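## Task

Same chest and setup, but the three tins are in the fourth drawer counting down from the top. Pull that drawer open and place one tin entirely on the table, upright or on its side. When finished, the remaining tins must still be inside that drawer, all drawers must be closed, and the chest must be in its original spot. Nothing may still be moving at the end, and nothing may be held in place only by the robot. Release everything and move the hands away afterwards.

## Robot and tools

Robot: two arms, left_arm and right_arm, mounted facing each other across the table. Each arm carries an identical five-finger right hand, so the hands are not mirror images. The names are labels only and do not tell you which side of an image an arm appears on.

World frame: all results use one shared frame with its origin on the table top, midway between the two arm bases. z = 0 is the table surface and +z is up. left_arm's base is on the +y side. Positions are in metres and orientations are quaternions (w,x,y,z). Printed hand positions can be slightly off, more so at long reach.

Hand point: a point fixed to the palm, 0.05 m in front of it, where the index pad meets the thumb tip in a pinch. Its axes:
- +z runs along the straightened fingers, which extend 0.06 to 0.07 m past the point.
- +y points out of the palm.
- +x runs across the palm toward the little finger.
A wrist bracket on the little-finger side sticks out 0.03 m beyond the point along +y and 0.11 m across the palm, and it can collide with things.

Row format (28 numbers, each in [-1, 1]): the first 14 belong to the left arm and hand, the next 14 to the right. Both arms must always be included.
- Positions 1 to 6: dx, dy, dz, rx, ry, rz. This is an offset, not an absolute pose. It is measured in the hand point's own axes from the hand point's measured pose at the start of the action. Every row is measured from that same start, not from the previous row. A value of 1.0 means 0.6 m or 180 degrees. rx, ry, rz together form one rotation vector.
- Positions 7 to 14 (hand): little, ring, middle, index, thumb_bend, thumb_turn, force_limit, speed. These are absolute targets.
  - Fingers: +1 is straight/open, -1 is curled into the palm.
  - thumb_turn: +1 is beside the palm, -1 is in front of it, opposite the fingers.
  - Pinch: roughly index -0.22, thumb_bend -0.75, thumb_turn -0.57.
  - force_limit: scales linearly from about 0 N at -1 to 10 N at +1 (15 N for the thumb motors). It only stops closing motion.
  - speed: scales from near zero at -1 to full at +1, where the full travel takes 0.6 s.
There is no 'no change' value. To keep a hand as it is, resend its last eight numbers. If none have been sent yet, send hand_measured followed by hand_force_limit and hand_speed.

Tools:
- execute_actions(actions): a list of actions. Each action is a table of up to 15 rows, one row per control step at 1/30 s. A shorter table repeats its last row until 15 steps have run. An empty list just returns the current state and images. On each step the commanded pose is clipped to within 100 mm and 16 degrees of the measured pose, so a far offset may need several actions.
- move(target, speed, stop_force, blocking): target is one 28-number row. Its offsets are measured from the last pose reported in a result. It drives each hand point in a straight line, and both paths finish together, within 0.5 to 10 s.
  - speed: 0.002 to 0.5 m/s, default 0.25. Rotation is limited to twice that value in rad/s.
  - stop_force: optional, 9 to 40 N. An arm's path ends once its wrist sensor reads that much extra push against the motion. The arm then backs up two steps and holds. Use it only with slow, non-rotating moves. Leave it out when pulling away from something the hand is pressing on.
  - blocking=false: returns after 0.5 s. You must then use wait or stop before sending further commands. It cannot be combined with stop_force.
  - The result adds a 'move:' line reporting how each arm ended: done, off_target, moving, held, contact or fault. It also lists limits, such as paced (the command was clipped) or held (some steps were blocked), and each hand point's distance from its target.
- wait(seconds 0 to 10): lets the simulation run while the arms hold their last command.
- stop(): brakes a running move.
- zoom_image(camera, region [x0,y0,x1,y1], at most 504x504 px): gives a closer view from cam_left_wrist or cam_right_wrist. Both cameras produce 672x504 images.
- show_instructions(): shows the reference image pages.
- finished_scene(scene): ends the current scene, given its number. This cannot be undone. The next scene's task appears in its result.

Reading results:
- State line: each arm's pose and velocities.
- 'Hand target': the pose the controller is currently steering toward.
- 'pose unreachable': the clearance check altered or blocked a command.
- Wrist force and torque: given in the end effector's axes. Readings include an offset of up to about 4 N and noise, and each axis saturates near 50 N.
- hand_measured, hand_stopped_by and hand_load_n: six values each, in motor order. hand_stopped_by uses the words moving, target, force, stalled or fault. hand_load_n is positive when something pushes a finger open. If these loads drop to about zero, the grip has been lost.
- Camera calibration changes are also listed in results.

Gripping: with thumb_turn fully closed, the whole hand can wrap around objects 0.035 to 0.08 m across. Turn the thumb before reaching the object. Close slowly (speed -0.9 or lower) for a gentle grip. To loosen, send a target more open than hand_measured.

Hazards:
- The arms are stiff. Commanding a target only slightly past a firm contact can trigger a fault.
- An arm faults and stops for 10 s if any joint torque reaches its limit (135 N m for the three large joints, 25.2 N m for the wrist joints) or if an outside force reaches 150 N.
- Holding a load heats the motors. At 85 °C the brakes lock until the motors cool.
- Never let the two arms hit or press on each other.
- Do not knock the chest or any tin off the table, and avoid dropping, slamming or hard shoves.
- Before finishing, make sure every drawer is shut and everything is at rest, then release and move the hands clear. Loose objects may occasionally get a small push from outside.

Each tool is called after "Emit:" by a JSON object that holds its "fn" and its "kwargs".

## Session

Emit:
{"fn": "execute_actions", "kwargs": {"actions": []}}

Scene clock: 0.00 s.
left_arm: end_effector_position=(+0.2883, +0.4419, +0.4766) hand_measured=(+1.000, +1.000, +1.000, +1.000, +1.000, +1.000) hand_load_n=(+0.0, +0.0, +0.0, +0.0, +0.0, +0.0) hand_stopped_by=(target, target, target, target, target, target) hand_force_limit=0.00 hand_speed=-0.80 end_effector_quat_wxyz=(+0.004, +0.384, +0.923, -0.011) end_effector_velocity=(+0.000, +0.000, +0.000) end_effector_angular_velocity=(-0.002, -0.002, +0.000) | right_arm: end_effector_position=(+0.2098, -0.3064, +0.4727) hand_measured=(+1.000, +1.000, +1.000, +1.000, +1.000, +1.000) hand_load_n=(+0.0, +0.0, +0.0, +0.0, +0.0, +0.0) hand_stopped_by=(target, target, target, target, target, target) hand_force_limit=0.00 hand_speed=-0.80 end_effector_quat_wxyz=(-0.006, -0.279, +0.960, +0.008) end_effector_velocity=(+0.000, -0.001, -0.000) end_effector_angular_velocity=(-0.003, -0.001, +0.000)
Joint positions: left_arm=[ 0.535 -1.751  1.362  1.94   1.582 -1.88 ] | right_arm=[-1.208 -1.707  1.35   1.941  1.556 -1.907]
Joint velocities: left_arm=[ 0.    -0.001 -0.    -0.001 -0.001 -0.   ] | right_arm=[ 0.    -0.     0.001 -0.001  0.003  0.   ]
Wrist force (N, on the end effector, along its own x y z axes, offset not removed): no reading
Wrist torque (N m, same axes, about the end effector's origin, offset not removed): no reading
Hand target (left_arm): +0.288, +0.442, +0.477; +0.004, +0.384, +0.923, -0.011
Hand target (right_arm): +0.210, -0.306, +0.473; -0.006, -0.279, +0.960, +0.008
camera_calibration (this result's frames):
cam_left_wrist: T_world_to_cam=[[0.749954, 0.661449, 0.0074182, -0.519291], [0.546189, -0.62552, 0.557138, -0.146577], [0.373159, -0.413776, -0.830387, 0.60053], [0, 0, 0, 1]] pos_world=[0.24541, 0.500282, 0.584188]
cam_right_wrist: T_world_to_cam=[[-0.410887, 0.911681, -0.0030664, 0.366361], [0.765678, 0.346906, 0.541659, -0.312519], [0.494884, 0.220212, -0.840593, 0.49057], [0, 0, 0, 1]] pos_world=[0.147046, -0.33362, 0.582772]

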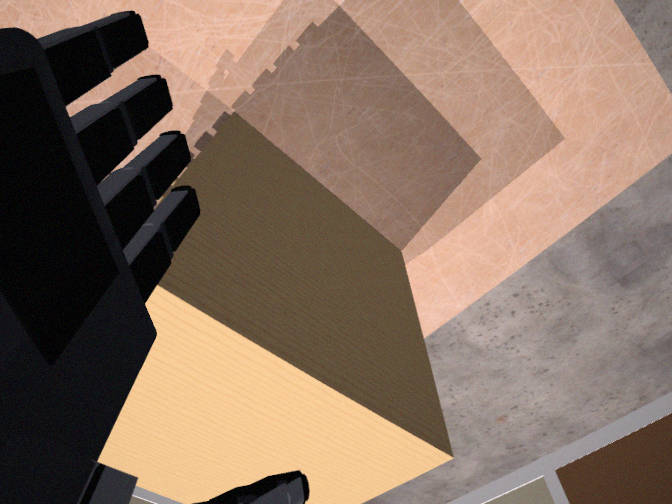

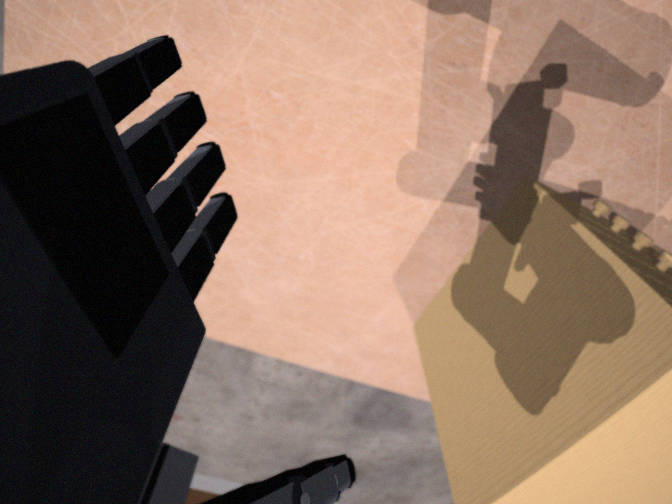

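Emit:
{"fn": "move", "kwargs": {"target": [0,0,0,0,0,0,1,1,1,1,1,1,0,-0.8, 0.11,0.48,0.12,0,0,0.68,1,1,1,0.8,-0.1,-0.57,0.8,0], "speed": 0.4}}

Scene clock: 3.77 s.
left_arm: end_effector_position=(+0.2883, +0.4419, +0.4766) hand_measured=(+1.000, +1.000, +1.000, +1.000, +1.000, +1.000) hand_load_n=(+0.0, +0.0, +0.0, +0.0, +0.0, +0.0) hand_stopped_by=(target, target, target, target, target, target) hand_force_limit=0.00 hand_speed=-0.80 end_effector_quat_wxyz=(+0.004, +0.384, +0.923, -0.011) end_effector_velocity=(-0.000, +0.001, +0.001) end_effector_angular_velocity=(-0.002, -0.002, +0.000) | right_arm: end_effector_position=(-0.0021, -0.0986, +0.4074) hand_measured=(+1.000, +1.000, +1.000, +0.800, -0.100, -0.570) hand_load_n=(+0.0, +0.0, +0.0, +0.0, +0.0, +0.0) hand_stopped_by=(target, target, target, target, target, target) hand_force_limit=0.80 hand_speed=0.00 end_effector_quat_wxyz=(-0.012, +0.706, +0.708, -0.002) end_effector_velocity=(-0.001, +0.001, +0.000) end_effector_angular_velocity=(-0.004, -0.001, -0.013)
Joint positions: left_arm=[ 0.535 -1.751  1.362  1.94   1.582 -1.88 ] | right_arm=[ 0.071 -1.072  0.749  1.881  1.55   1.506]
Joint velocities: left_arm=[-0.    -0.002 -0.     0.    -0.001 -0.   ] | right_arm=[ 0.002  0.01  -0.014  0.008  0.001  0.015]
Wrist force (N, on the end effector, along its own x y z axes, offset not removed): left_arm=[0.4 -0.9 0.1] | right_arm=[0.6 -2.8 2.9]
Wrist torque (N m, same axes, about the end effector's origin, offset not removed): left_arm=[-0.42 0.08 0.02] | right_arm=[-0.53 -0.13 0.10]
Hand target (left_arm): +0.288, +0.442, +0.477; +0.004, +0.384, +0.923, -0.011
Hand target (right_arm): -0.002, -0.099, +0.407; -0.012, +0.707, +0.707, -0.002
Off the commanded pose (left_arm): 0.000 m, 0 deg.
Off the commanded pose (right_arm): 0.001 m, 0 deg.
move: done
camera_calibration (this result's frames):
cam_left_wrist: T_world_to_cam=[[0.749954, 0.661449, 0.00741815, -0.519291], [0.546189, -0.62552, 0.557138, -0.146577], [0.373159, -0.413776, -0.830387, 0.60053], [0, 0, 0, 1]] pos_world=[0.24541, 0.500282, 0.584188]
cam_right_wrist: T_world_to_cam=[[0.989297, -0.139666, -0.0422458, 0.0049455], [-0.0949941, -0.836233, 0.540084, -0.304831], [-0.110759, -0.53029, -0.84055, 0.419442], [0, 0, 0, 1]] pos_world=[0.0126073, -0.0317925, 0.517405]

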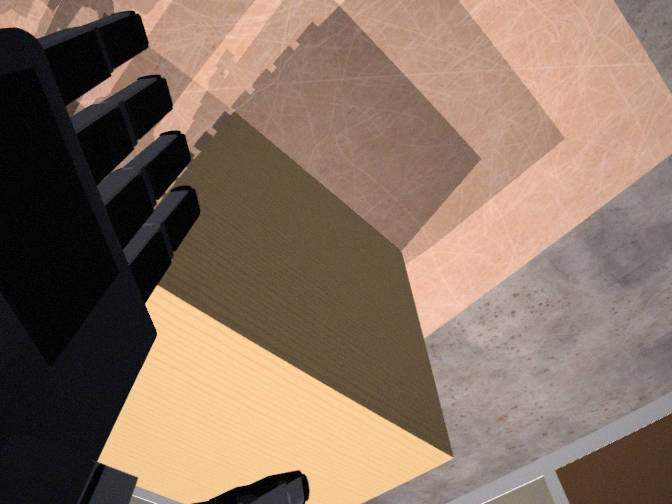

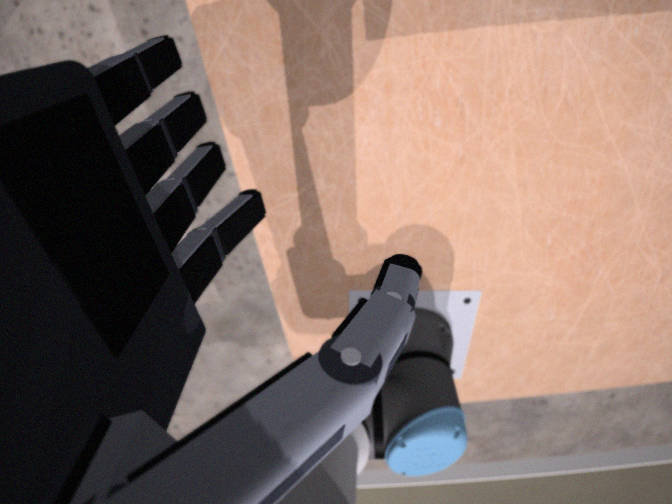

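Now rotate and go to (0.06, 0.05, 0.25): hand axes x=+Y, y=+X, z=−Z.

Emit:
{"fn": "move", "kwargs": {"target": [0,0,0,0,0,0,1,1,1,1,1,1,0,-0.8, 0.25,0.10,0.26,-0.13,0.487,0.13,1,1,1,0.8,-0.1,-0.57,0.8,0], "speed": 0.4}}

Scene clock: 6.70 s.
left_arm: end_effector_position=(+0.2883, +0.4419, +0.4766) hand_measured=(+1.000, +1.000, +1.000, +1.000, +1.000, +1.000) hand_load_n=(+0.0, +0.0, +0.0, +0.0, +0.0, +0.0) hand_stopped_by=(target, target, target, target, target, target) hand_force_limit=0.00 hand_speed=-0.80 end_effector_quat_wxyz=(+0.004, +0.384, +0.923, -0.011) end_effector_velocity=(-0.000, -0.000, -0.000) end_effector_angular_velocity=(-0.000, +0.001, +0.000) | right_arm: end_effector_position=(+0.0540, +0.0535, +0.2527) hand_measured=(+1.000, +1.000, +1.000, +0.800, -0.100, -0.570) hand_load_n=(+0.0, +0.0, +0.0, +0.0, +0.0, +0.0) hand_stopped_by=(target, target, target, target, target, target) hand_force_limit=0.80 hand_speed=0.00 end_effector_quat_wxyz=(-0.363, +0.616, +0.348, +0.606) end_effector_velocity=(+0.000, +0.002, -0.001) end_effector_angular_velocity=(+0.015, -0.008, -0.000)
Joint positions: left_arm=[ 0.535 -1.751  1.362  1.94   1.582 -1.88 ] | right_arm=[ 0.213 -1.357  1.871 -0.512  2.167  1.598]
Joint velocities: left_arm=[-0.     0.    -0.    -0.     0.001 -0.   ] | right_arm=[ 0.     0.004  0.009 -0.034  0.    -0.011]
Wrist force (N, on the end effector, along its own x y z axes, offset not removed): left_arm=[-0.8 -0.3 -0.5] | right_arm=[-0.5 -2.0 3.9]
Wrist torque (N m, same axes, about the end effector's origin, offset not removed): left_arm=[-0.16 0.23 0.07] | right_arm=[-0.54 -0.05 0.09]
Hand target (left_arm): +0.288, +0.442, +0.477; +0.004, +0.384, +0.923, -0.011
Hand target (right_arm): +0.054, +0.054, +0.253; -0.364, +0.615, +0.348, +0.607
Off the commanded pose (left_arm): 0.000 m, 0 deg.
Off the commanded pose (right_arm): 0.001 m, 0 deg.
move: done
camera_calibration (this result's frames):
cam_left_wrist: T_world_to_cam=[[0.749954, 0.661449, 0.0074183, -0.519291], [0.546189, -0.62552, 0.557138, -0.146577], [0.373159, -0.413776, -0.830387, 0.60053], [0, 0, 0, 1]] pos_world=[0.24541, 0.500282, 0.584188]
cam_right_wrist: T_world_to_cam=[[0.866869, -0.469279, -0.16827, 0.0202233], [-0.384835, -0.415325, -0.824262, 0.249127], [0.316922, 0.779283, -0.540627, 0.207366], [0, 0, 0, 1]] pos_world=[0.0126231, -0.0486377, 0.320856]

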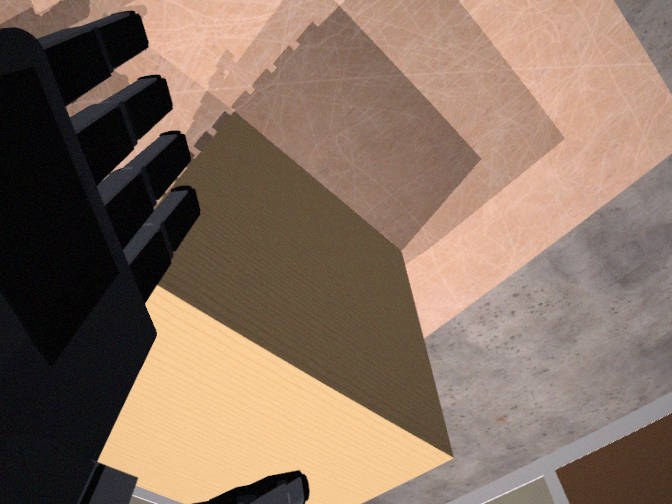

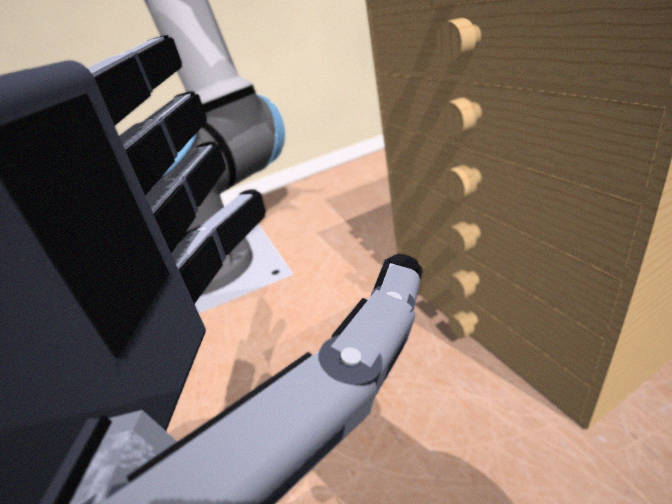

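Emit:
{"fn": "move", "kwargs": {"target": [0,0,0,0,0,0,1,1,1,1,1,1,0,-0.8, -0.108,0.052,0.233,0,0,0,1,1,1,0.8,-0.1,-0.57,0.8,0]}}

Scene clock: 8.43 s.
left_arm: end_effector_position=(+0.2883, +0.4419, +0.4766) hand_measured=(+1.000, +1.000, +1.000, +1.000, +1.000, +1.000) hand_load_n=(+0.0, +0.0, +0.0, +0.0, +0.0, +0.0) hand_stopped_by=(target, target, target, target, target, target) hand_force_limit=0.00 hand_speed=-0.80 end_effector_quat_wxyz=(+0.004, +0.384, +0.923, -0.011) end_effector_velocity=(+0.000, -0.000, +0.000) end_effector_angular_velocity=(-0.000, -0.001, +0.000) | right_arm: end_effector_position=(+0.1487, +0.1600, +0.1870) hand_measured=(+1.000, +1.000, +1.000, +0.800, -0.100, -0.570) hand_load_n=(+0.0, +0.0, +0.0, +0.0, +0.0, +0.0) hand_stopped_by=(target, target, target, target, target, target) hand_force_limit=0.80 hand_speed=0.00 end_effector_quat_wxyz=(-0.363, +0.616, +0.348, +0.606) end_effector_velocity=(+0.001, +0.002, -0.001) end_effector_angular_velocity=(-0.000, +0.000, -0.001)
Joint positions: left_arm=[ 0.535 -1.751  1.362  1.94   1.582 -1.88 ] | right_arm=[ 0.016 -1.104  1.708 -0.603  1.971  1.596]
Joint velocities: left_arm=[-0.     0.001 -0.001 -0.    -0.001 -0.   ] | right_arm=[-0.002  0.005 -0.006  0.001 -0.001  0.   ]
Wrist force (N, on the end effector, along its own x y z axes, offset not removed): left_arm=[0.2 1.9 -1.4] | right_arm=[0.3 -2.8 3.1]
Wrist torque (N m, same axes, about the end effector's origin, offset not removed): left_arm=[0.16 0.05 0.16] | right_arm=[-0.64 -0.13 0.13]
Hand target (left_arm): +0.288, +0.442, +0.477; +0.004, +0.384, +0.923, -0.011
Hand target (right_arm): +0.149, +0.160, +0.187; -0.363, +0.616, +0.348, +0.606
Off the commanded pose (left_arm): 0.000 m, 0 deg.
Off the commanded pose (right_arm): 0.000 m, 0 deg.
move: done
camera_calibration (this result's frames):
cam_left_wrist: T_world_to_cam=[[0.749954, 0.661449, 0.00741821, -0.519291], [0.546189, -0.62552, 0.557138, -0.146577], [0.373159, -0.413776, -0.830387, 0.60053], [0, 0, 0, 1]] pos_world=[0.24541, 0.500282, 0.584188]
cam_right_wrist: T_world_to_cam=[[0.866984, -0.46926, -0.167732, -0.0230924], [-0.384304, -0.415307, -0.824518, 0.275616], [0.317253, 0.779304, -0.540403, 0.0587584], [0, 0, 0, 1]] pos_world=[0.1073, 0.0578382, 0.25513]

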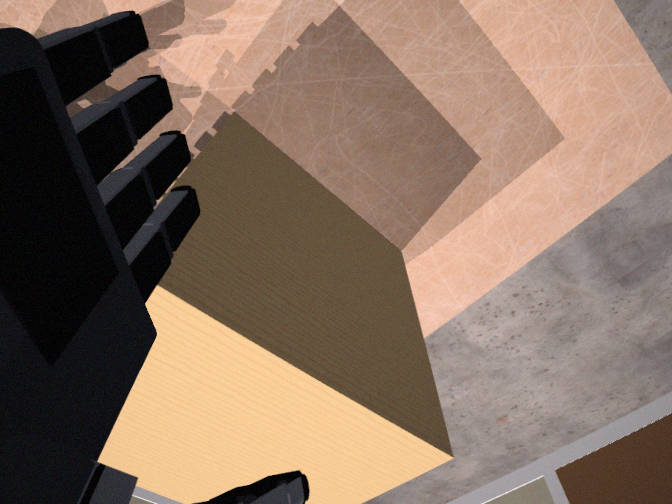

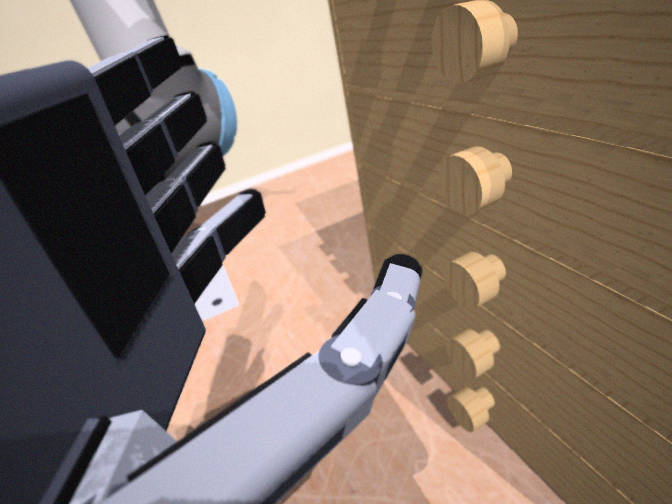

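Emit:
{"fn": "move", "kwargs": {"target": [0,0,0,0,0,0,1,1,1,1,1,1,0,-0.8, 0.002,0.073,0.041,0,0,0,1,1,1,0.8,-0.1,-0.57,0.8,0], "speed": 0.08}}

Emit:
{"fn": "move", "kwargs": {"target": [0,0,0,0,0,0,1,1,1,1,1,1,0,-0.8, 0,0.036,0.02,0,0,0,1,1,1,0.8,-0.1,-0.57,0.8,0], "speed": 0.01, "stop_force": 9}}

Emit:
{"fn": "execute_actions", "kwargs": {"actions": [[[0,0,0,0,0,0,1,1,1,1,1,1,0,-0.8, 0,0,0,0,0,0,1,1,1,0.8,-0.9,-0.57,0.8,-0.3]],[[0,0,0,0,0,0,1,1,1,1,1,1,0,-0.8, 0,0,0,0,0,0,1,1,1,-0.4,-0.9,-0.57,0.8,-0.3]],[[0,0,0,0,0,0,1,1,1,1,1,1,0,-0.8, 0,0,0,0,0,0,1,1,1,-0.4,-0.9,-0.57,0.8,-0.3]],[[0,0,0,0,0,0,1,1,1,1,1,1,0,-0.8, 0,0,0,0,0,0,1,1,1,-0.4,-0.9,-0.57,0.8,-0.3]]]}}

Scene clock: 9.83 s.
left_arm: end_effector_position=(+0.2883, +0.4419, +0.4766) hand_measured=(+1.000, +1.000, +1.000, +1.000, +1.000, +1.000) hand_load_n=(+0.0, +0.0, +0.0, +0.0, +0.0, +0.0) hand_stopped_by=(target, target, target, target, target, target) hand_force_limit=0.00 hand_speed=-0.80 end_effector_quat_wxyz=(+0.004, +0.384, +0.923, -0.011) end_effector_velocity=(+0.000, -0.000, -0.000) end_effector_angular_velocity=(+0.002, -0.000, -0.000) | right_arm: end_effector_position=(+0.1986, +0.1597, +0.1871) hand_measured=(+1.000, +1.000, +1.000, +0.800, -0.100, -0.570) hand_load_n=(+0.0, +0.0, +0.0, +0.0, +0.0, +0.0) hand_stopped_by=(target, target, target, target, target, target) hand_force_limit=0.80 hand_speed=0.00 end_effector_quat_wxyz=(-0.363, +0.616, +0.348, +0.606) end_effector_velocity=(+0.003, +0.000, -0.000) end_effector_angular_velocity=(-0.001, +0.000, +0.001)
Joint positions: left_arm=[ 0.535 -1.751  1.362  1.94   1.582 -1.88 ] | right_arm=[-0.08  -1.114  1.723 -0.609  1.875  1.596]
Joint velocities: left_arm=[-0.     0.001 -0.     0.    -0.001  0.   ] | right_arm=[-0.006  0.     0.     0.    -0.007  0.   ]
Wrist force (N, on the end effector, along its own x y z axes, offset not removed): left_arm=[2.7 0.0 0.7] | right_arm=[-0.3 -2.6 3.2]
Wrist torque (N m, same axes, about the end effector's origin, offset not removed): left_arm=[-0.24 -0.38 0.28] | right_arm=[-0.55 -0.05 0.08]
Hand target (left_arm): +0.288, +0.442, +0.477; +0.004, +0.384, +0.923, -0.011
Hand target (right_arm): +0.199, +0.160, +0.187; -0.363, +0.616, +0.348, +0.606
Off the commanded pose (left_arm): 0.000 m, 0 deg.
Off the commanded pose (right_arm): 0.000 m, 0 deg.
move: done
camera_calibration (this result's frames):
cam_left_wrist: T_world_to_cam=[[0.749954, 0.661448, 0.00741819, -0.519291], [0.546188, -0.62552, 0.557138, -0.146577], [0.373158, -0.413776, -0.830387, 0.60053], [0, 0, 0, 1]] pos_world=[0.24541, 0.500282, 0.584188]
cam_right_wrist: T_world_to_cam=[[0.867008, -0.469319, -0.167441, -0.06654], [-0.384076, -0.415332, -0.824612, 0.294786], [0.317463, 0.779255, -0.54035, 0.0431839], [0, 0, 0, 1]] pos_world=[0.157202, 0.0575544, 0.255277]

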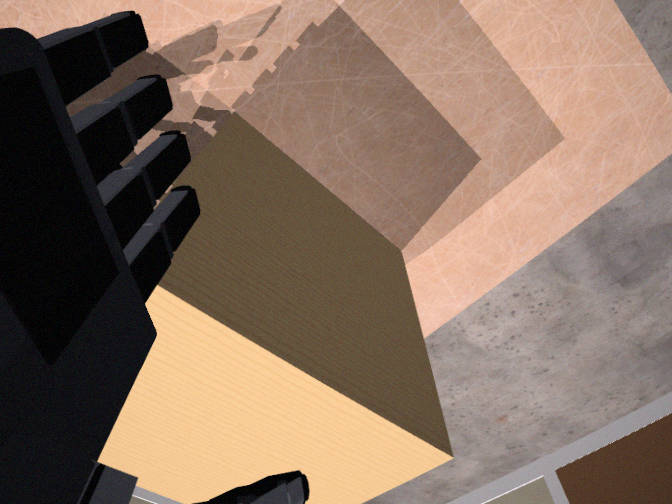

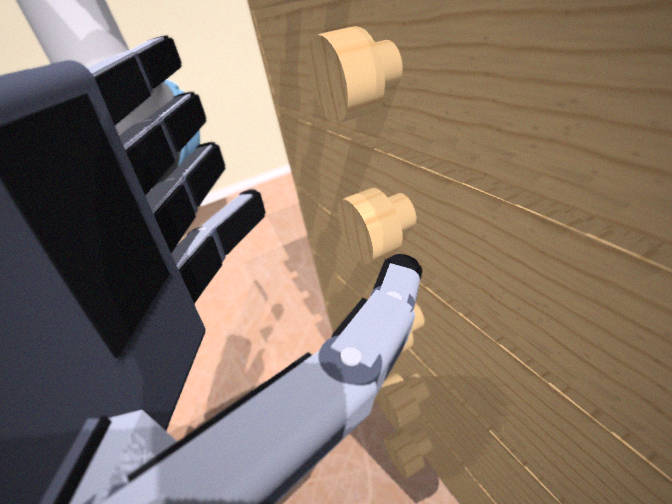

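Scene clock: 12.00 s.
left_arm: end_effector_position=(+0.2883, +0.4419, +0.4766) hand_measured=(+1.000, +1.000, +1.000, +1.000, +1.000, +1.000) hand_load_n=(+0.0, +0.0, +0.0, +0.0, +0.0, +0.0) hand_stopped_by=(target, target, target, target, target, target) hand_force_limit=0.00 hand_speed=-0.80 end_effector_quat_wxyz=(+0.004, +0.384, +0.923, -0.011) end_effector_velocity=(+0.000, +0.000, -0.000) end_effector_angular_velocity=(+0.003, +0.001, +0.000) | right_arm: end_effector_position=(+0.2163, +0.1594, +0.1867) hand_measured=(+1.000, +1.000, +1.000, +0.800, -0.102, -0.570) hand_load_n=(+0.0, +0.0, +0.0, +0.0, -4.0, +0.5) hand_stopped_by=(target, target, target, target, target, target) hand_force_limit=0.80 hand_speed=0.00 end_effector_quat_wxyz=(-0.363, +0.616, +0.348, +0.606) end_effector_velocity=(-0.004, +0.000, +0.000) end_effector_angular_velocity=(+0.001, +0.000, -0.000)
Joint positions: left_arm=[ 0.535 -1.751  1.362  1.94   1.582 -1.88 ] | right_arm=[-0.114 -1.114  1.725 -0.61   1.841  1.596]
Joint velocities: left_arm=[-0.     0.001  0.001  0.001 -0.001 -0.   ] | right_arm=[ 0.007  0.    -0.001 -0.     0.007  0.   ]
Wrist force (N, on the end effector, along its own x y z axes, offset not removed): left_arm=[0.4 -1.2 0.4] | right_arm=[1.1 -15.2 -11.2]
Wrist torque (N m, same axes, about the end effector's origin, offset not removed): left_arm=[-0.32 -0.02 0.14] | right_arm=[-0.89 -0.07 0.07]
Hand target (left_arm): +0.288, +0.442, +0.477; +0.004, +0.384, +0.923, -0.011
Hand target (right_arm): +0.216, +0.160, +0.187; -0.363, +0.616, +0.348, +0.606
Off the commanded pose (left_arm): 0.000 m, 0 deg.
Off the commanded pose (right_arm): 0.007 m, 0 deg.
move: contact (right_arm)
camera_calibration (this result's frames):
cam_left_wrist: T_world_to_cam=[[0.749954, 0.661449, 0.00741831, -0.519291], [0.546189, -0.62552, 0.557138, -0.146577], [0.373159, -0.413776, -0.830387, 0.60053], [0, 0, 0, 1]] pos_world=[0.24541, 0.500282, 0.584188]
cam_right_wrist: T_world_to_cam=[[0.866965, -0.469442, -0.167321, -0.0820386], [-0.384057, -0.415367, -0.824603, 0.301153], [0.317604, 0.779163, -0.540401, 0.0375247], [0, 0, 0, 1]] pos_world=[0.174867, 0.0573387, 0.254883]

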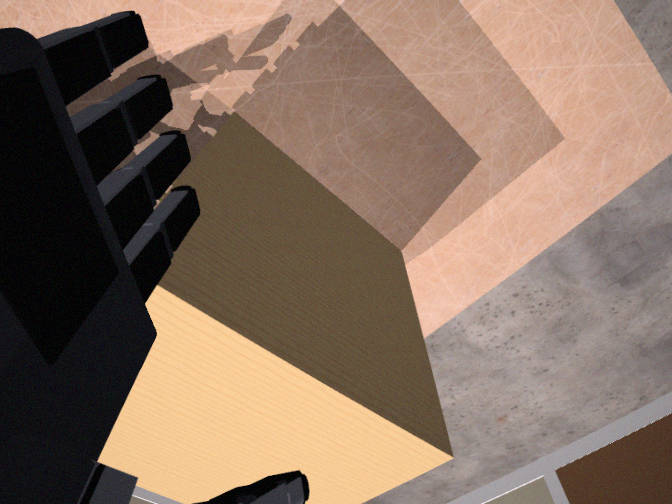

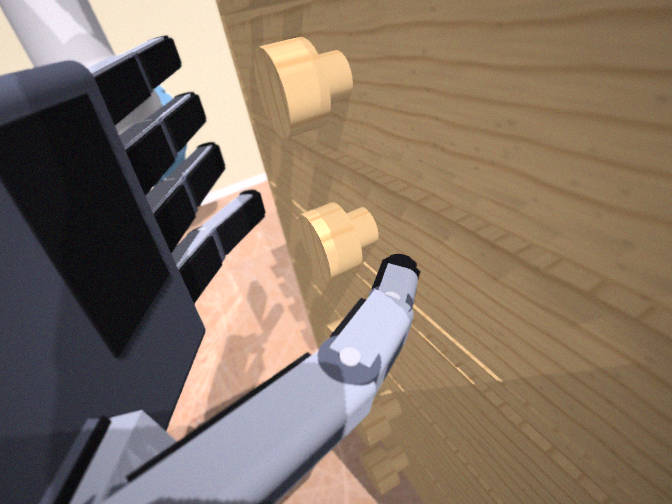

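Scene clock: 14.00 s.
left_arm: end_effector_position=(+0.2883, +0.4419, +0.4766) hand_measured=(+1.000, +1.000, +1.000, +1.000, +1.000, +1.000) hand_load_n=(+0.0, +0.0, +0.0, +0.0, +0.0, +0.0) hand_stopped_by=(target, target, target, target, target, target) hand_force_limit=0.00 hand_speed=-0.80 end_effector_quat_wxyz=(+0.004, +0.384, +0.923, -0.011) end_effector_velocity=(+0.000, +0.000, +0.000) end_effector_angular_velocity=(-0.000, -0.002, +0.000) | right_arm: end_effector_position=(+0.2164, +0.1594, +0.1867) hand_measured=(+1.000, +1.000, +1.000, +0.236, -0.688, -0.570) hand_load_n=(+0.0, +0.0, +0.0, +11.5, +15.0, +1.0) hand_stopped_by=(target, target, target, force, force, target) hand_force_limit=0.80 hand_speed=-0.30 end_effector_quat_wxyz=(-0.363, +0.616, +0.348, +0.606) end_effector_velocity=(-0.000, -0.000, -0.000) end_effector_angular_velocity=(-0.001, -0.000, +0.000)
Joint positions: left_arm=[ 0.535 -1.751  1.362  1.94   1.582 -1.88 ] | right_arm=[-0.114 -1.114  1.725 -0.61   1.841  1.596]
Joint velocities: left_arm=[ 0.    -0.    -0.    -0.    -0.002 -0.   ] | right_arm=[ 0. -0.  0.  0.  0. -0.]
Wrist force (N, on the end effector, along its own x y z axes, offset not removed): left_arm=[0.5 -0.7 -0.2] | right_arm=[-3.9 -4.6 -7.7]
Wrist torque (N m, same axes, about the end effector's origin, offset not removed): left_arm=[-0.28 -0.06 0.10] | right_arm=[0.32 0.14 0.11]
Hand target (left_arm): +0.288, +0.442, +0.477; +0.004, +0.384, +0.923, -0.011
Hand target (right_arm): +0.216, +0.159, +0.187; -0.363, +0.616, +0.348, +0.606
Off the commanded pose (left_arm): 0.000 m, 0 deg.
Off the commanded pose (right_arm): 0.000 m, 0 deg.
camera_calibration (this result's frames):
cam_left_wrist: T_world_to_cam=[[0.749954, 0.661449, 0.00741835, -0.519291], [0.546189, -0.62552, 0.557138, -0.146577], [0.373159, -0.413776, -0.830387, 0.60053], [0, 0, 0, 1]] pos_world=[0.24541, 0.500282, 0.584188]
cam_right_wrist: T_world_to_cam=[[0.866927, -0.469511, -0.167323, -0.08206], [-0.38407, -0.415282, -0.82464, 0.301178], [0.317691, 0.779166, -0.540344, 0.0374943], [0, 0, 0, 1]] pos_world=[0.174902, 0.0573315, 0.254893]

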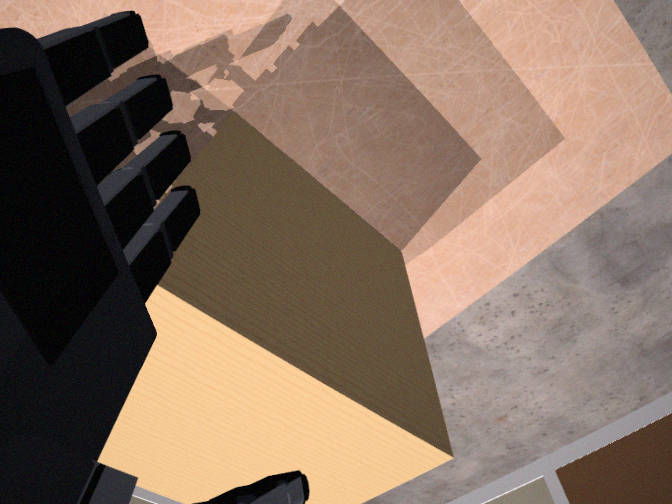

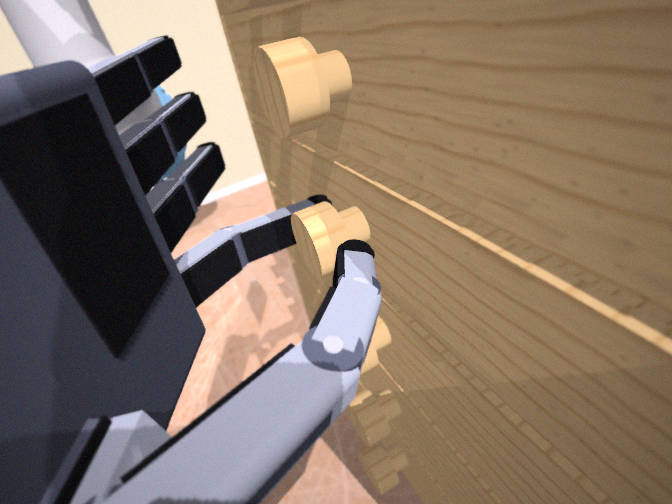

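Emit:
{"fn": "move", "kwargs": {"target": [0,0,0,0,0,0,1,1,1,1,1,1,0,-0.8, 0,-0.132,-0.071,0,0,0,1,1,1,-0.4,-0.9,-0.57,0.8,-0.3], "speed": 0.02}}

Scene clock: 18.97 s.
left_arm: end_effector_position=(+0.2883, +0.4419, +0.4766) hand_measured=(+1.000, +1.000, +1.000, +1.000, +1.000, +1.000) hand_load_n=(+0.0, +0.0, +0.0, +0.0, +0.0, +0.0) hand_stopped_by=(target, target, target, target, target, target) hand_force_limit=0.00 hand_speed=-0.80 end_effector_quat_wxyz=(+0.004, +0.384, +0.923, -0.011) end_effector_velocity=(-0.000, -0.001, -0.000) end_effector_angular_velocity=(-0.001, +0.002, +0.000) | right_arm: end_effector_position=(+0.1267, +0.1616, +0.1886) hand_measured=(+1.000, +1.000, +1.000, +0.234, -0.696, -0.570) hand_load_n=(+0.0, +0.0, +0.0, +0.0, +0.0, +0.0) hand_stopped_by=(target, target, target, force, force, target) hand_force_limit=0.80 hand_speed=-0.30 end_effector_quat_wxyz=(-0.363, +0.616, +0.348, +0.606) end_effector_velocity=(-0.003, +0.000, +0.000) end_effector_angular_velocity=(+0.000, +0.000, +0.001)
Joint positions: left_arm=[ 0.535 -1.751  1.362  1.94   1.582 -1.88 ] | right_arm=[ 0.059 -1.096  1.69  -0.593  2.014  1.597]
Joint velocities: left_arm=[ 0.     0.001 -0.    -0.001  0.002 -0.   ] | right_arm=[ 0.005  0.001 -0.002  0.001  0.005  0.   ]
Wrist force (N, on the end effector, along its own x y z axes, offset not removed): left_arm=[-0.2 -0.1 -1.0] | right_arm=[0.0 -1.8 2.3]
Wrist torque (N m, same axes, about the end effector's origin, offset not removed): left_arm=[-0.22 0.06 0.07] | right_arm=[-0.41 -0.01 0.20]
Hand target (left_arm): +0.288, +0.442, +0.477; +0.004, +0.384, +0.923, -0.011
Hand target (right_arm): +0.126, +0.162, +0.189; -0.363, +0.616, +0.348, +0.606
Off the commanded pose (left_arm): 0.000 m, 0 deg.
Off the commanded pose (right_arm): 0.000 m, 0 deg.
move: done
camera_calibration (this result's frames):
cam_left_wrist: T_world_to_cam=[[0.749954, 0.661449, 0.0074182, -0.519291], [0.546189, -0.62552, 0.557138, -0.146577], [0.373159, -0.413776, -0.830387, 0.60053], [0, 0, 0, 1]] pos_world=[0.24541, 0.500282, 0.584188]
cam_right_wrist: T_world_to_cam=[[0.866849, -0.469472, -0.167838, -0.00293038], [-0.384507, -0.415216, -0.82447, 0.269192], [0.317376, 0.779225, -0.540444, 0.0653872], [0, 0, 0, 1]] pos_world=[0.085294, 0.0594456, 0.256787]

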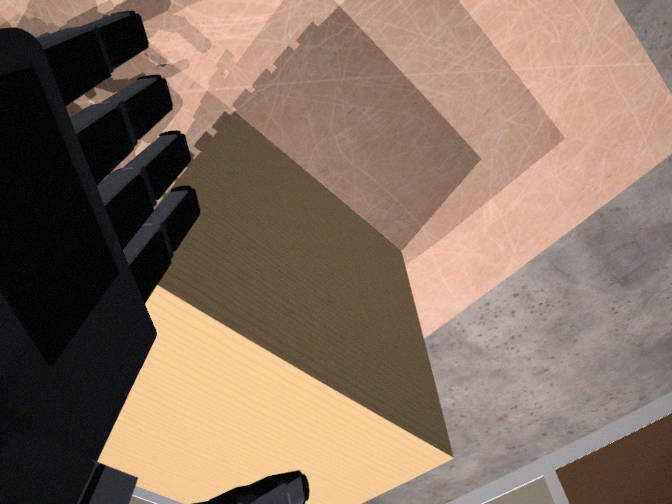

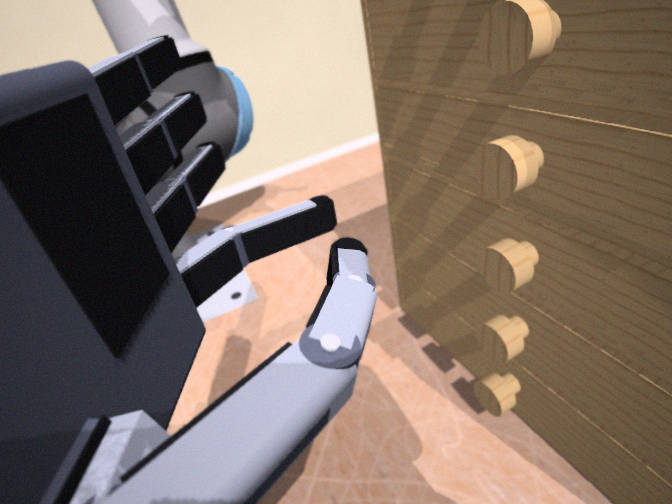

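Emit:
{"fn": "move", "kwargs": {"target": [0,0,0,0,0,0,1,1,1,1,1,1,0,-0.8, 0,0.087,0.045,-0.083,0,0,1,1,1,0.8,-0.1,-0.57,0.8,0], "speed": 0.1}}

Emit:
{"fn": "move", "kwargs": {"target": [0,0,0,0,0,0,1,1,1,1,1,1,0,-0.8, 0,0.06,0.06,0,0,0,1,1,1,0.8,-0.1,-0.57,0.8,0], "speed": 0.012, "stop_force": 9}}

Scene clock: 21.10 s.
left_arm: end_effector_position=(+0.2883, +0.4419, +0.4766) hand_measured=(+1.000, +1.000, +1.000, +1.000, +1.000, +1.000) hand_load_n=(+0.0, +0.0, +0.0, +0.0, +0.0, +0.0) hand_stopped_by=(target, target, target, target, target, target) hand_force_limit=0.00 hand_speed=-0.80 end_effector_quat_wxyz=(+0.004, +0.384, +0.923, -0.011) end_effector_velocity=(-0.000, -0.000, -0.000) end_effector_angular_velocity=(+0.000, +0.001, -0.000) | right_arm: end_effector_position=(+0.1851, +0.1592, +0.1873) hand_measured=(+1.000, +1.000, +1.000, +0.800, -0.100, -0.570) hand_load_n=(+0.0, +0.0, +0.0, +0.0, +0.0, +0.0) hand_stopped_by=(target, target, target, target, target, target) hand_force_limit=0.80 hand_speed=0.00 end_effector_quat_wxyz=(-0.281, +0.658, +0.267, +0.646) end_effector_velocity=(+0.003, +0.001, +0.000) end_effector_angular_velocity=(+0.000, +0.000, -0.011)
Joint positions: left_arm=[ 0.535 -1.751  1.362  1.94   1.582 -1.88 ] | right_arm=[ 0.037 -1.     1.533 -0.524  2.251  1.601]
Joint velocities: left_arm=[0. 0. 0. 0. 0. 0.] | right_arm=[-0.001  0.006 -0.011  0.005  0.01   0.001]
Wrist force (N, on the end effector, along its own x y z axes, offset not removed): left_arm=[-1.0 -0.2 0.0] | right_arm=[0.3 -1.8 2.6]
Wrist torque (N m, same axes, about the end effector's origin, offset not removed): left_arm=[-0.21 0.12 0.01] | right_arm=[-0.44 -0.12 0.16]
Hand target (left_arm): +0.288, +0.442, +0.477; +0.004, +0.384, +0.923, -0.011
Hand target (right_arm): +0.185, +0.159, +0.187; -0.280, +0.658, +0.266, +0.647
Off the commanded pose (left_arm): 0.000 m, 0 deg.
Off the commanded pose (right_arm): 0.000 m, 0 deg.
move: done
camera_calibration (this result's frames):
cam_left_wrist: T_world_to_cam=[[0.749953, 0.661449, 0.00741836, -0.519291], [0.546189, -0.62552, 0.557138, -0.146577], [0.373159, -0.413776, -0.830387, 0.60053], [0, 0, 0, 1]] pos_world=[0.24541, 0.500282, 0.584188]
cam_right_wrist: T_world_to_cam=[[0.717031, -0.676774, -0.166866, 0.00568147], [-0.480849, -0.306946, -0.821321, 0.289585], [0.50463, 0.66915, -0.545516, 0.0317625], [0, 0, 0, 1]] pos_world=[0.119145, 0.0714782, 0.256117]

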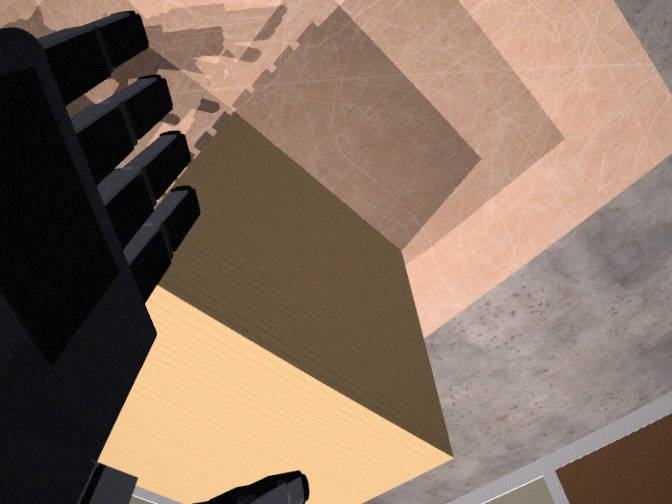

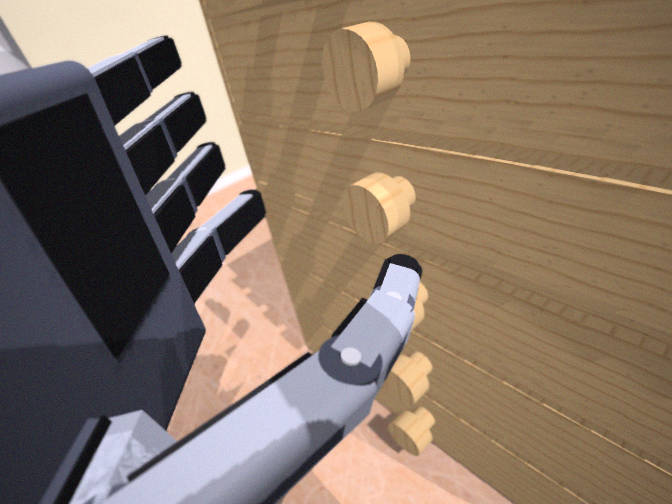

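Scene clock: 24.33 s.
left_arm: end_effector_position=(+0.2883, +0.4419, +0.4766) hand_measured=(+1.000, +1.000, +1.000, +1.000, +1.000, +1.000) hand_load_n=(+0.0, +0.0, +0.0, +0.0, +0.0, +0.0) hand_stopped_by=(target, target, target, target, target, target) hand_force_limit=0.00 hand_speed=-0.80 end_effector_quat_wxyz=(+0.004, +0.384, +0.923, -0.011) end_effector_velocity=(+0.000, -0.000, -0.000) end_effector_angular_velocity=(-0.000, -0.000, +0.000) | right_arm: end_effector_position=(+0.2192, +0.1595, +0.1866) hand_measured=(+1.000, +1.000, +1.000, +0.800, -0.100, -0.570) hand_load_n=(+0.0, +0.0, +0.0, +2.0, -1.5, +0.5) hand_stopped_by=(target, target, target, target, target, target) hand_force_limit=0.80 hand_speed=0.00 end_effector_quat_wxyz=(-0.280, +0.658, +0.267, +0.646) end_effector_velocity=(-0.003, +0.000, +0.001) end_effector_angular_velocity=(+0.002, -0.000, -0.002)
Joint positions: left_arm=[ 0.535 -1.751  1.362  1.94   1.582 -1.88 ] | right_arm=[-0.023 -1.006  1.545 -0.531  2.191  1.6  ]
Joint velocities: left_arm=[ 0.     0.001 -0.    -0.001 -0.    -0.   ] | right_arm=[ 0.006 -0.    -0.002 -0.     0.008  0.   ]
Wrist force (N, on the end effector, along its own x y z axes, offset not removed): left_arm=[0.7 -1.1 0.2] | right_arm=[0.1 -11.0 -10.6]
Wrist torque (N m, same axes, about the end effector's origin, offset not removed): left_arm=[-0.39 -0.10 0.18] | right_arm=[-0.19 0.03 0.07]
Hand target (left_arm): +0.288, +0.442, +0.477; +0.004, +0.384, +0.923, -0.011
Hand target (right_arm): +0.218, +0.160, +0.187; -0.281, +0.658, +0.267, +0.646
Off the commanded pose (left_arm): 0.000 m, 0 deg.
Off the commanded pose (right_arm): 0.017 m, 0 deg.
move: contact (right_arm)
camera_calibration (this result's frames):
cam_left_wrist: T_world_to_cam=[[0.749954, 0.661449, 0.00741823, -0.519291], [0.546189, -0.62552, 0.557138, -0.146577], [0.373159, -0.413776, -0.830387, 0.60053], [0, 0, 0, 1]] pos_world=[0.24541, 0.500282, 0.584188]
cam_right_wrist: T_world_to_cam=[[0.716941, -0.676899, -0.166741, -0.0186895], [-0.48074, -0.306836, -0.821426, 0.305488], [0.504861, 0.669074, -0.545396, 0.0139875], [0, 0, 0, 1]] pos_world=[0.153198, 0.071725, 0.255448]

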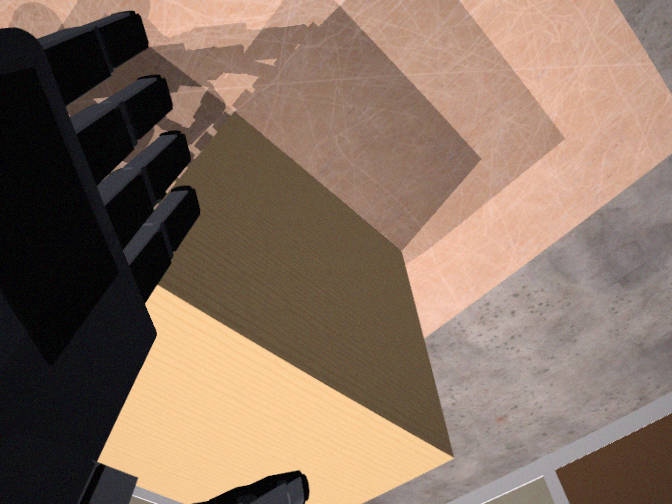

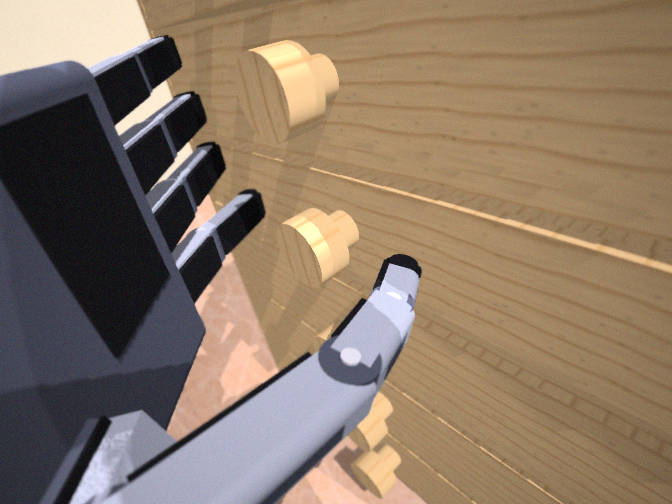

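Emit:
{"fn": "execute_actions", "kwargs": {"actions": [[[0,0,0,0,0,0,1,1,1,1,1,1,0,-0.8, 0,-0.004,-0.004,0,0,0,1,1,1,-0.4,-0.9,-0.57,0.8,-0.3]],[[0,0,0,0,0,0,1,1,1,1,1,1,0,-0.8, 0,0,0,0,0,0,1,1,1,-0.4,-0.9,-0.57,0.8,-0.3]],[[0,0,0,0,0,0,1,1,1,1,1,1,0,-0.8, 0,0,0,0,0,0,1,1,1,-0.4,-0.9,-0.57,0.8,-0.3]]]}}

Emit:
{"fn": "move", "kwargs": {"target": [0,0,0,0,0,0,1,1,1,1,1,1,0,-0.8, 0,-0.036,-0.035,0,0,0,1,1,1,-0.4,-0.9,-0.57,0.8,-0.3], "speed": 0.01}}

Scene clock: 26.03 s.
left_arm: end_effector_position=(+0.2883, +0.4419, +0.4766) hand_measured=(+1.000, +1.000, +1.000, +1.000, +1.000, +1.000) hand_load_n=(+0.0, +0.0, +0.0, +0.0, +0.0, +0.0) hand_stopped_by=(target, target, target, target, target, target) hand_force_limit=0.00 hand_speed=-0.80 end_effector_quat_wxyz=(+0.004, +0.384, +0.923, -0.011) end_effector_velocity=(+0.000, -0.000, -0.000) end_effector_angular_velocity=(+0.001, -0.001, -0.000) | right_arm: end_effector_position=(+0.2159, +0.1594, +0.1867) hand_measured=(+1.000, +1.000, +1.000, +0.710, -0.682, -0.570) hand_load_n=(+0.0, +0.0, +0.0, +11.0, +14.5, +1.5) hand_stopped_by=(target, target, target, force, force, target) hand_force_limit=0.80 hand_speed=-0.30 end_effector_quat_wxyz=(-0.280, +0.658, +0.267, +0.646) end_effector_velocity=(-0.000, -0.000, -0.000) end_effector_angular_velocity=(-0.001, +0.000, +0.000)
Joint positions: left_arm=[ 0.535 -1.751  1.362  1.94   1.582 -1.88 ] | right_arm=[-0.017 -1.006  1.544 -0.53   2.197  1.6  ]
Joint velocities: left_arm=[-0.     0.001 -0.     0.    -0.001  0.   ] | right_arm=[-0.  0.  0.  0. -0.  0.]
Wrist force (N, on the end effector, along its own x y z axes, offset not removed): left_arm=[0.1 -0.9 0.8] | right_arm=[-2.1 -0.5 -3.0]
Wrist torque (N m, same axes, about the end effector's origin, offset not removed): left_arm=[-0.39 -0.07 0.14] | right_arm=[0.35 0.07 0.22]
Hand target (left_arm): +0.288, +0.442, +0.477; +0.004, +0.384, +0.923, -0.011
Hand target (right_arm): +0.216, +0.159, +0.187; -0.280, +0.658, +0.267, +0.646
Off the commanded pose (left_arm): 0.000 m, 0 deg.
Off the commanded pose (right_arm): 0.000 m, 0 deg.
camera_calibration (this result's frames):
cam_left_wrist: T_world_to_cam=[[0.749954, 0.661449, 0.0074182, -0.519291], [0.546189, -0.62552, 0.557138, -0.146577], [0.373159, -0.413776, -0.830387, 0.60053], [0, 0, 0, 1]] pos_world=[0.24541, 0.500282, 0.584188]
cam_right_wrist: T_world_to_cam=[[0.716883, -0.676981, -0.166661, -0.0163449], [-0.480761, -0.306885, -0.821395, 0.303927], [0.504923, 0.668968, -0.545467, 0.015736], [0, 0, 0, 1]] pos_world=[0.149888, 0.0716788, 0.255504]

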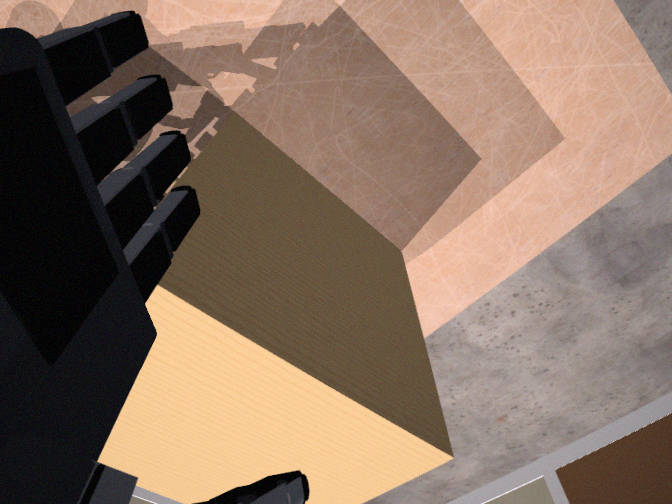

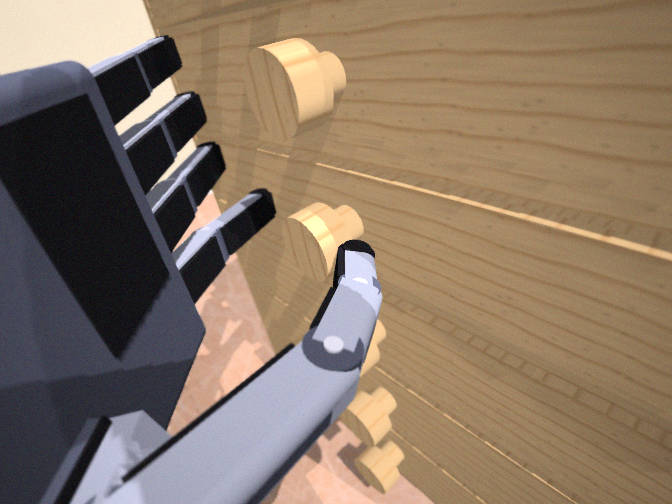

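Scene clock: 29.27 s.
left_arm: end_effector_position=(+0.2883, +0.4419, +0.4766) hand_measured=(+1.000, +1.000, +1.000, +1.000, +1.000, +1.000) hand_load_n=(+0.0, +0.0, +0.0, +0.0, +0.0, +0.0) hand_stopped_by=(target, target, target, target, target, target) hand_force_limit=0.00 hand_speed=-0.80 end_effector_quat_wxyz=(+0.004, +0.384, +0.923, -0.011) end_effector_velocity=(+0.000, -0.001, -0.000) end_effector_angular_velocity=(+0.001, +0.002, -0.000) | right_arm: end_effector_position=(+0.1861, +0.1596, +0.1873) hand_measured=(+1.000, +1.000, +1.000, +0.708, -0.690, -0.570) hand_load_n=(+0.0, +0.0, +0.0, +0.0, +0.0, +0.0) hand_stopped_by=(target, target, target, force, force, target) hand_force_limit=0.80 hand_speed=-0.30 end_effector_quat_wxyz=(-0.280, +0.658, +0.267, +0.646) end_effector_velocity=(-0.003, -0.001, -0.001) end_effector_angular_velocity=(-0.002, +0.000, -0.001)
Joint positions: left_arm=[ 0.535 -1.751  1.362  1.94   1.582 -1.88 ] | right_arm=[ 0.036 -1.     1.532 -0.523  2.25   1.601]
Joint velocities: left_arm=[ 0.     0.002 -0.    -0.     0.001  0.   ] | right_arm=[ 0.005  0.001 -0.     0.002  0.006  0.   ]
Wrist force (N, on the end effector, along its own x y z axes, offset not removed): left_arm=[1.1 -1.3 0.3] | right_arm=[0.6 -1.5 1.4]
Wrist torque (N m, same axes, about the end effector's origin, offset not removed): left_arm=[-0.39 -0.10 0.16] | right_arm=[-0.36 -0.10 0.21]
Hand target (left_arm): +0.288, +0.442, +0.477; +0.004, +0.384, +0.923, -0.011
Hand target (right_arm): +0.186, +0.160, +0.187; -0.280, +0.658, +0.267, +0.646
Off the commanded pose (left_arm): 0.000 m, 0 deg.
Off the commanded pose (right_arm): 0.000 m, 0 deg.
move: done
camera_calibration (this result's frames):
cam_left_wrist: T_world_to_cam=[[0.749954, 0.661448, 0.00741815, -0.519291], [0.546188, -0.62552, 0.557138, -0.146577], [0.373158, -0.413776, -0.830387, 0.60053], [0, 0, 0, 1]] pos_world=[0.24541, 0.500282, 0.584188]
cam_right_wrist: T_world_to_cam=[[0.716868, -0.676964, -0.166794, 0.00525303], [-0.48089, -0.306875, -0.821324, 0.290159], [0.504821, 0.66899, -0.545534, 0.031039], [0, 0, 0, 1]] pos_world=[0.1201, 0.0718337, 0.256123]

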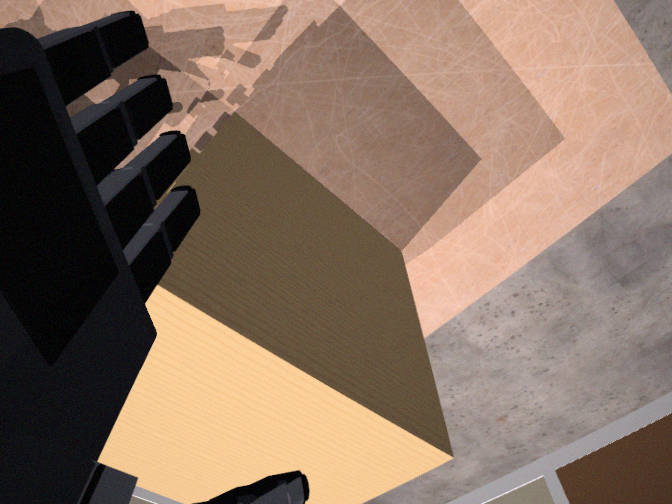

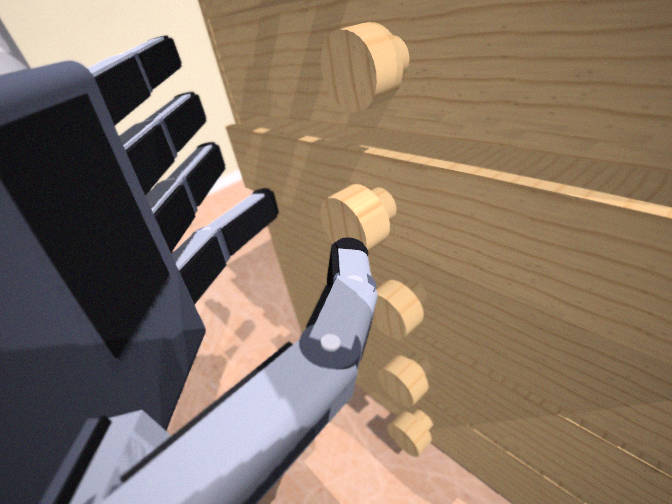

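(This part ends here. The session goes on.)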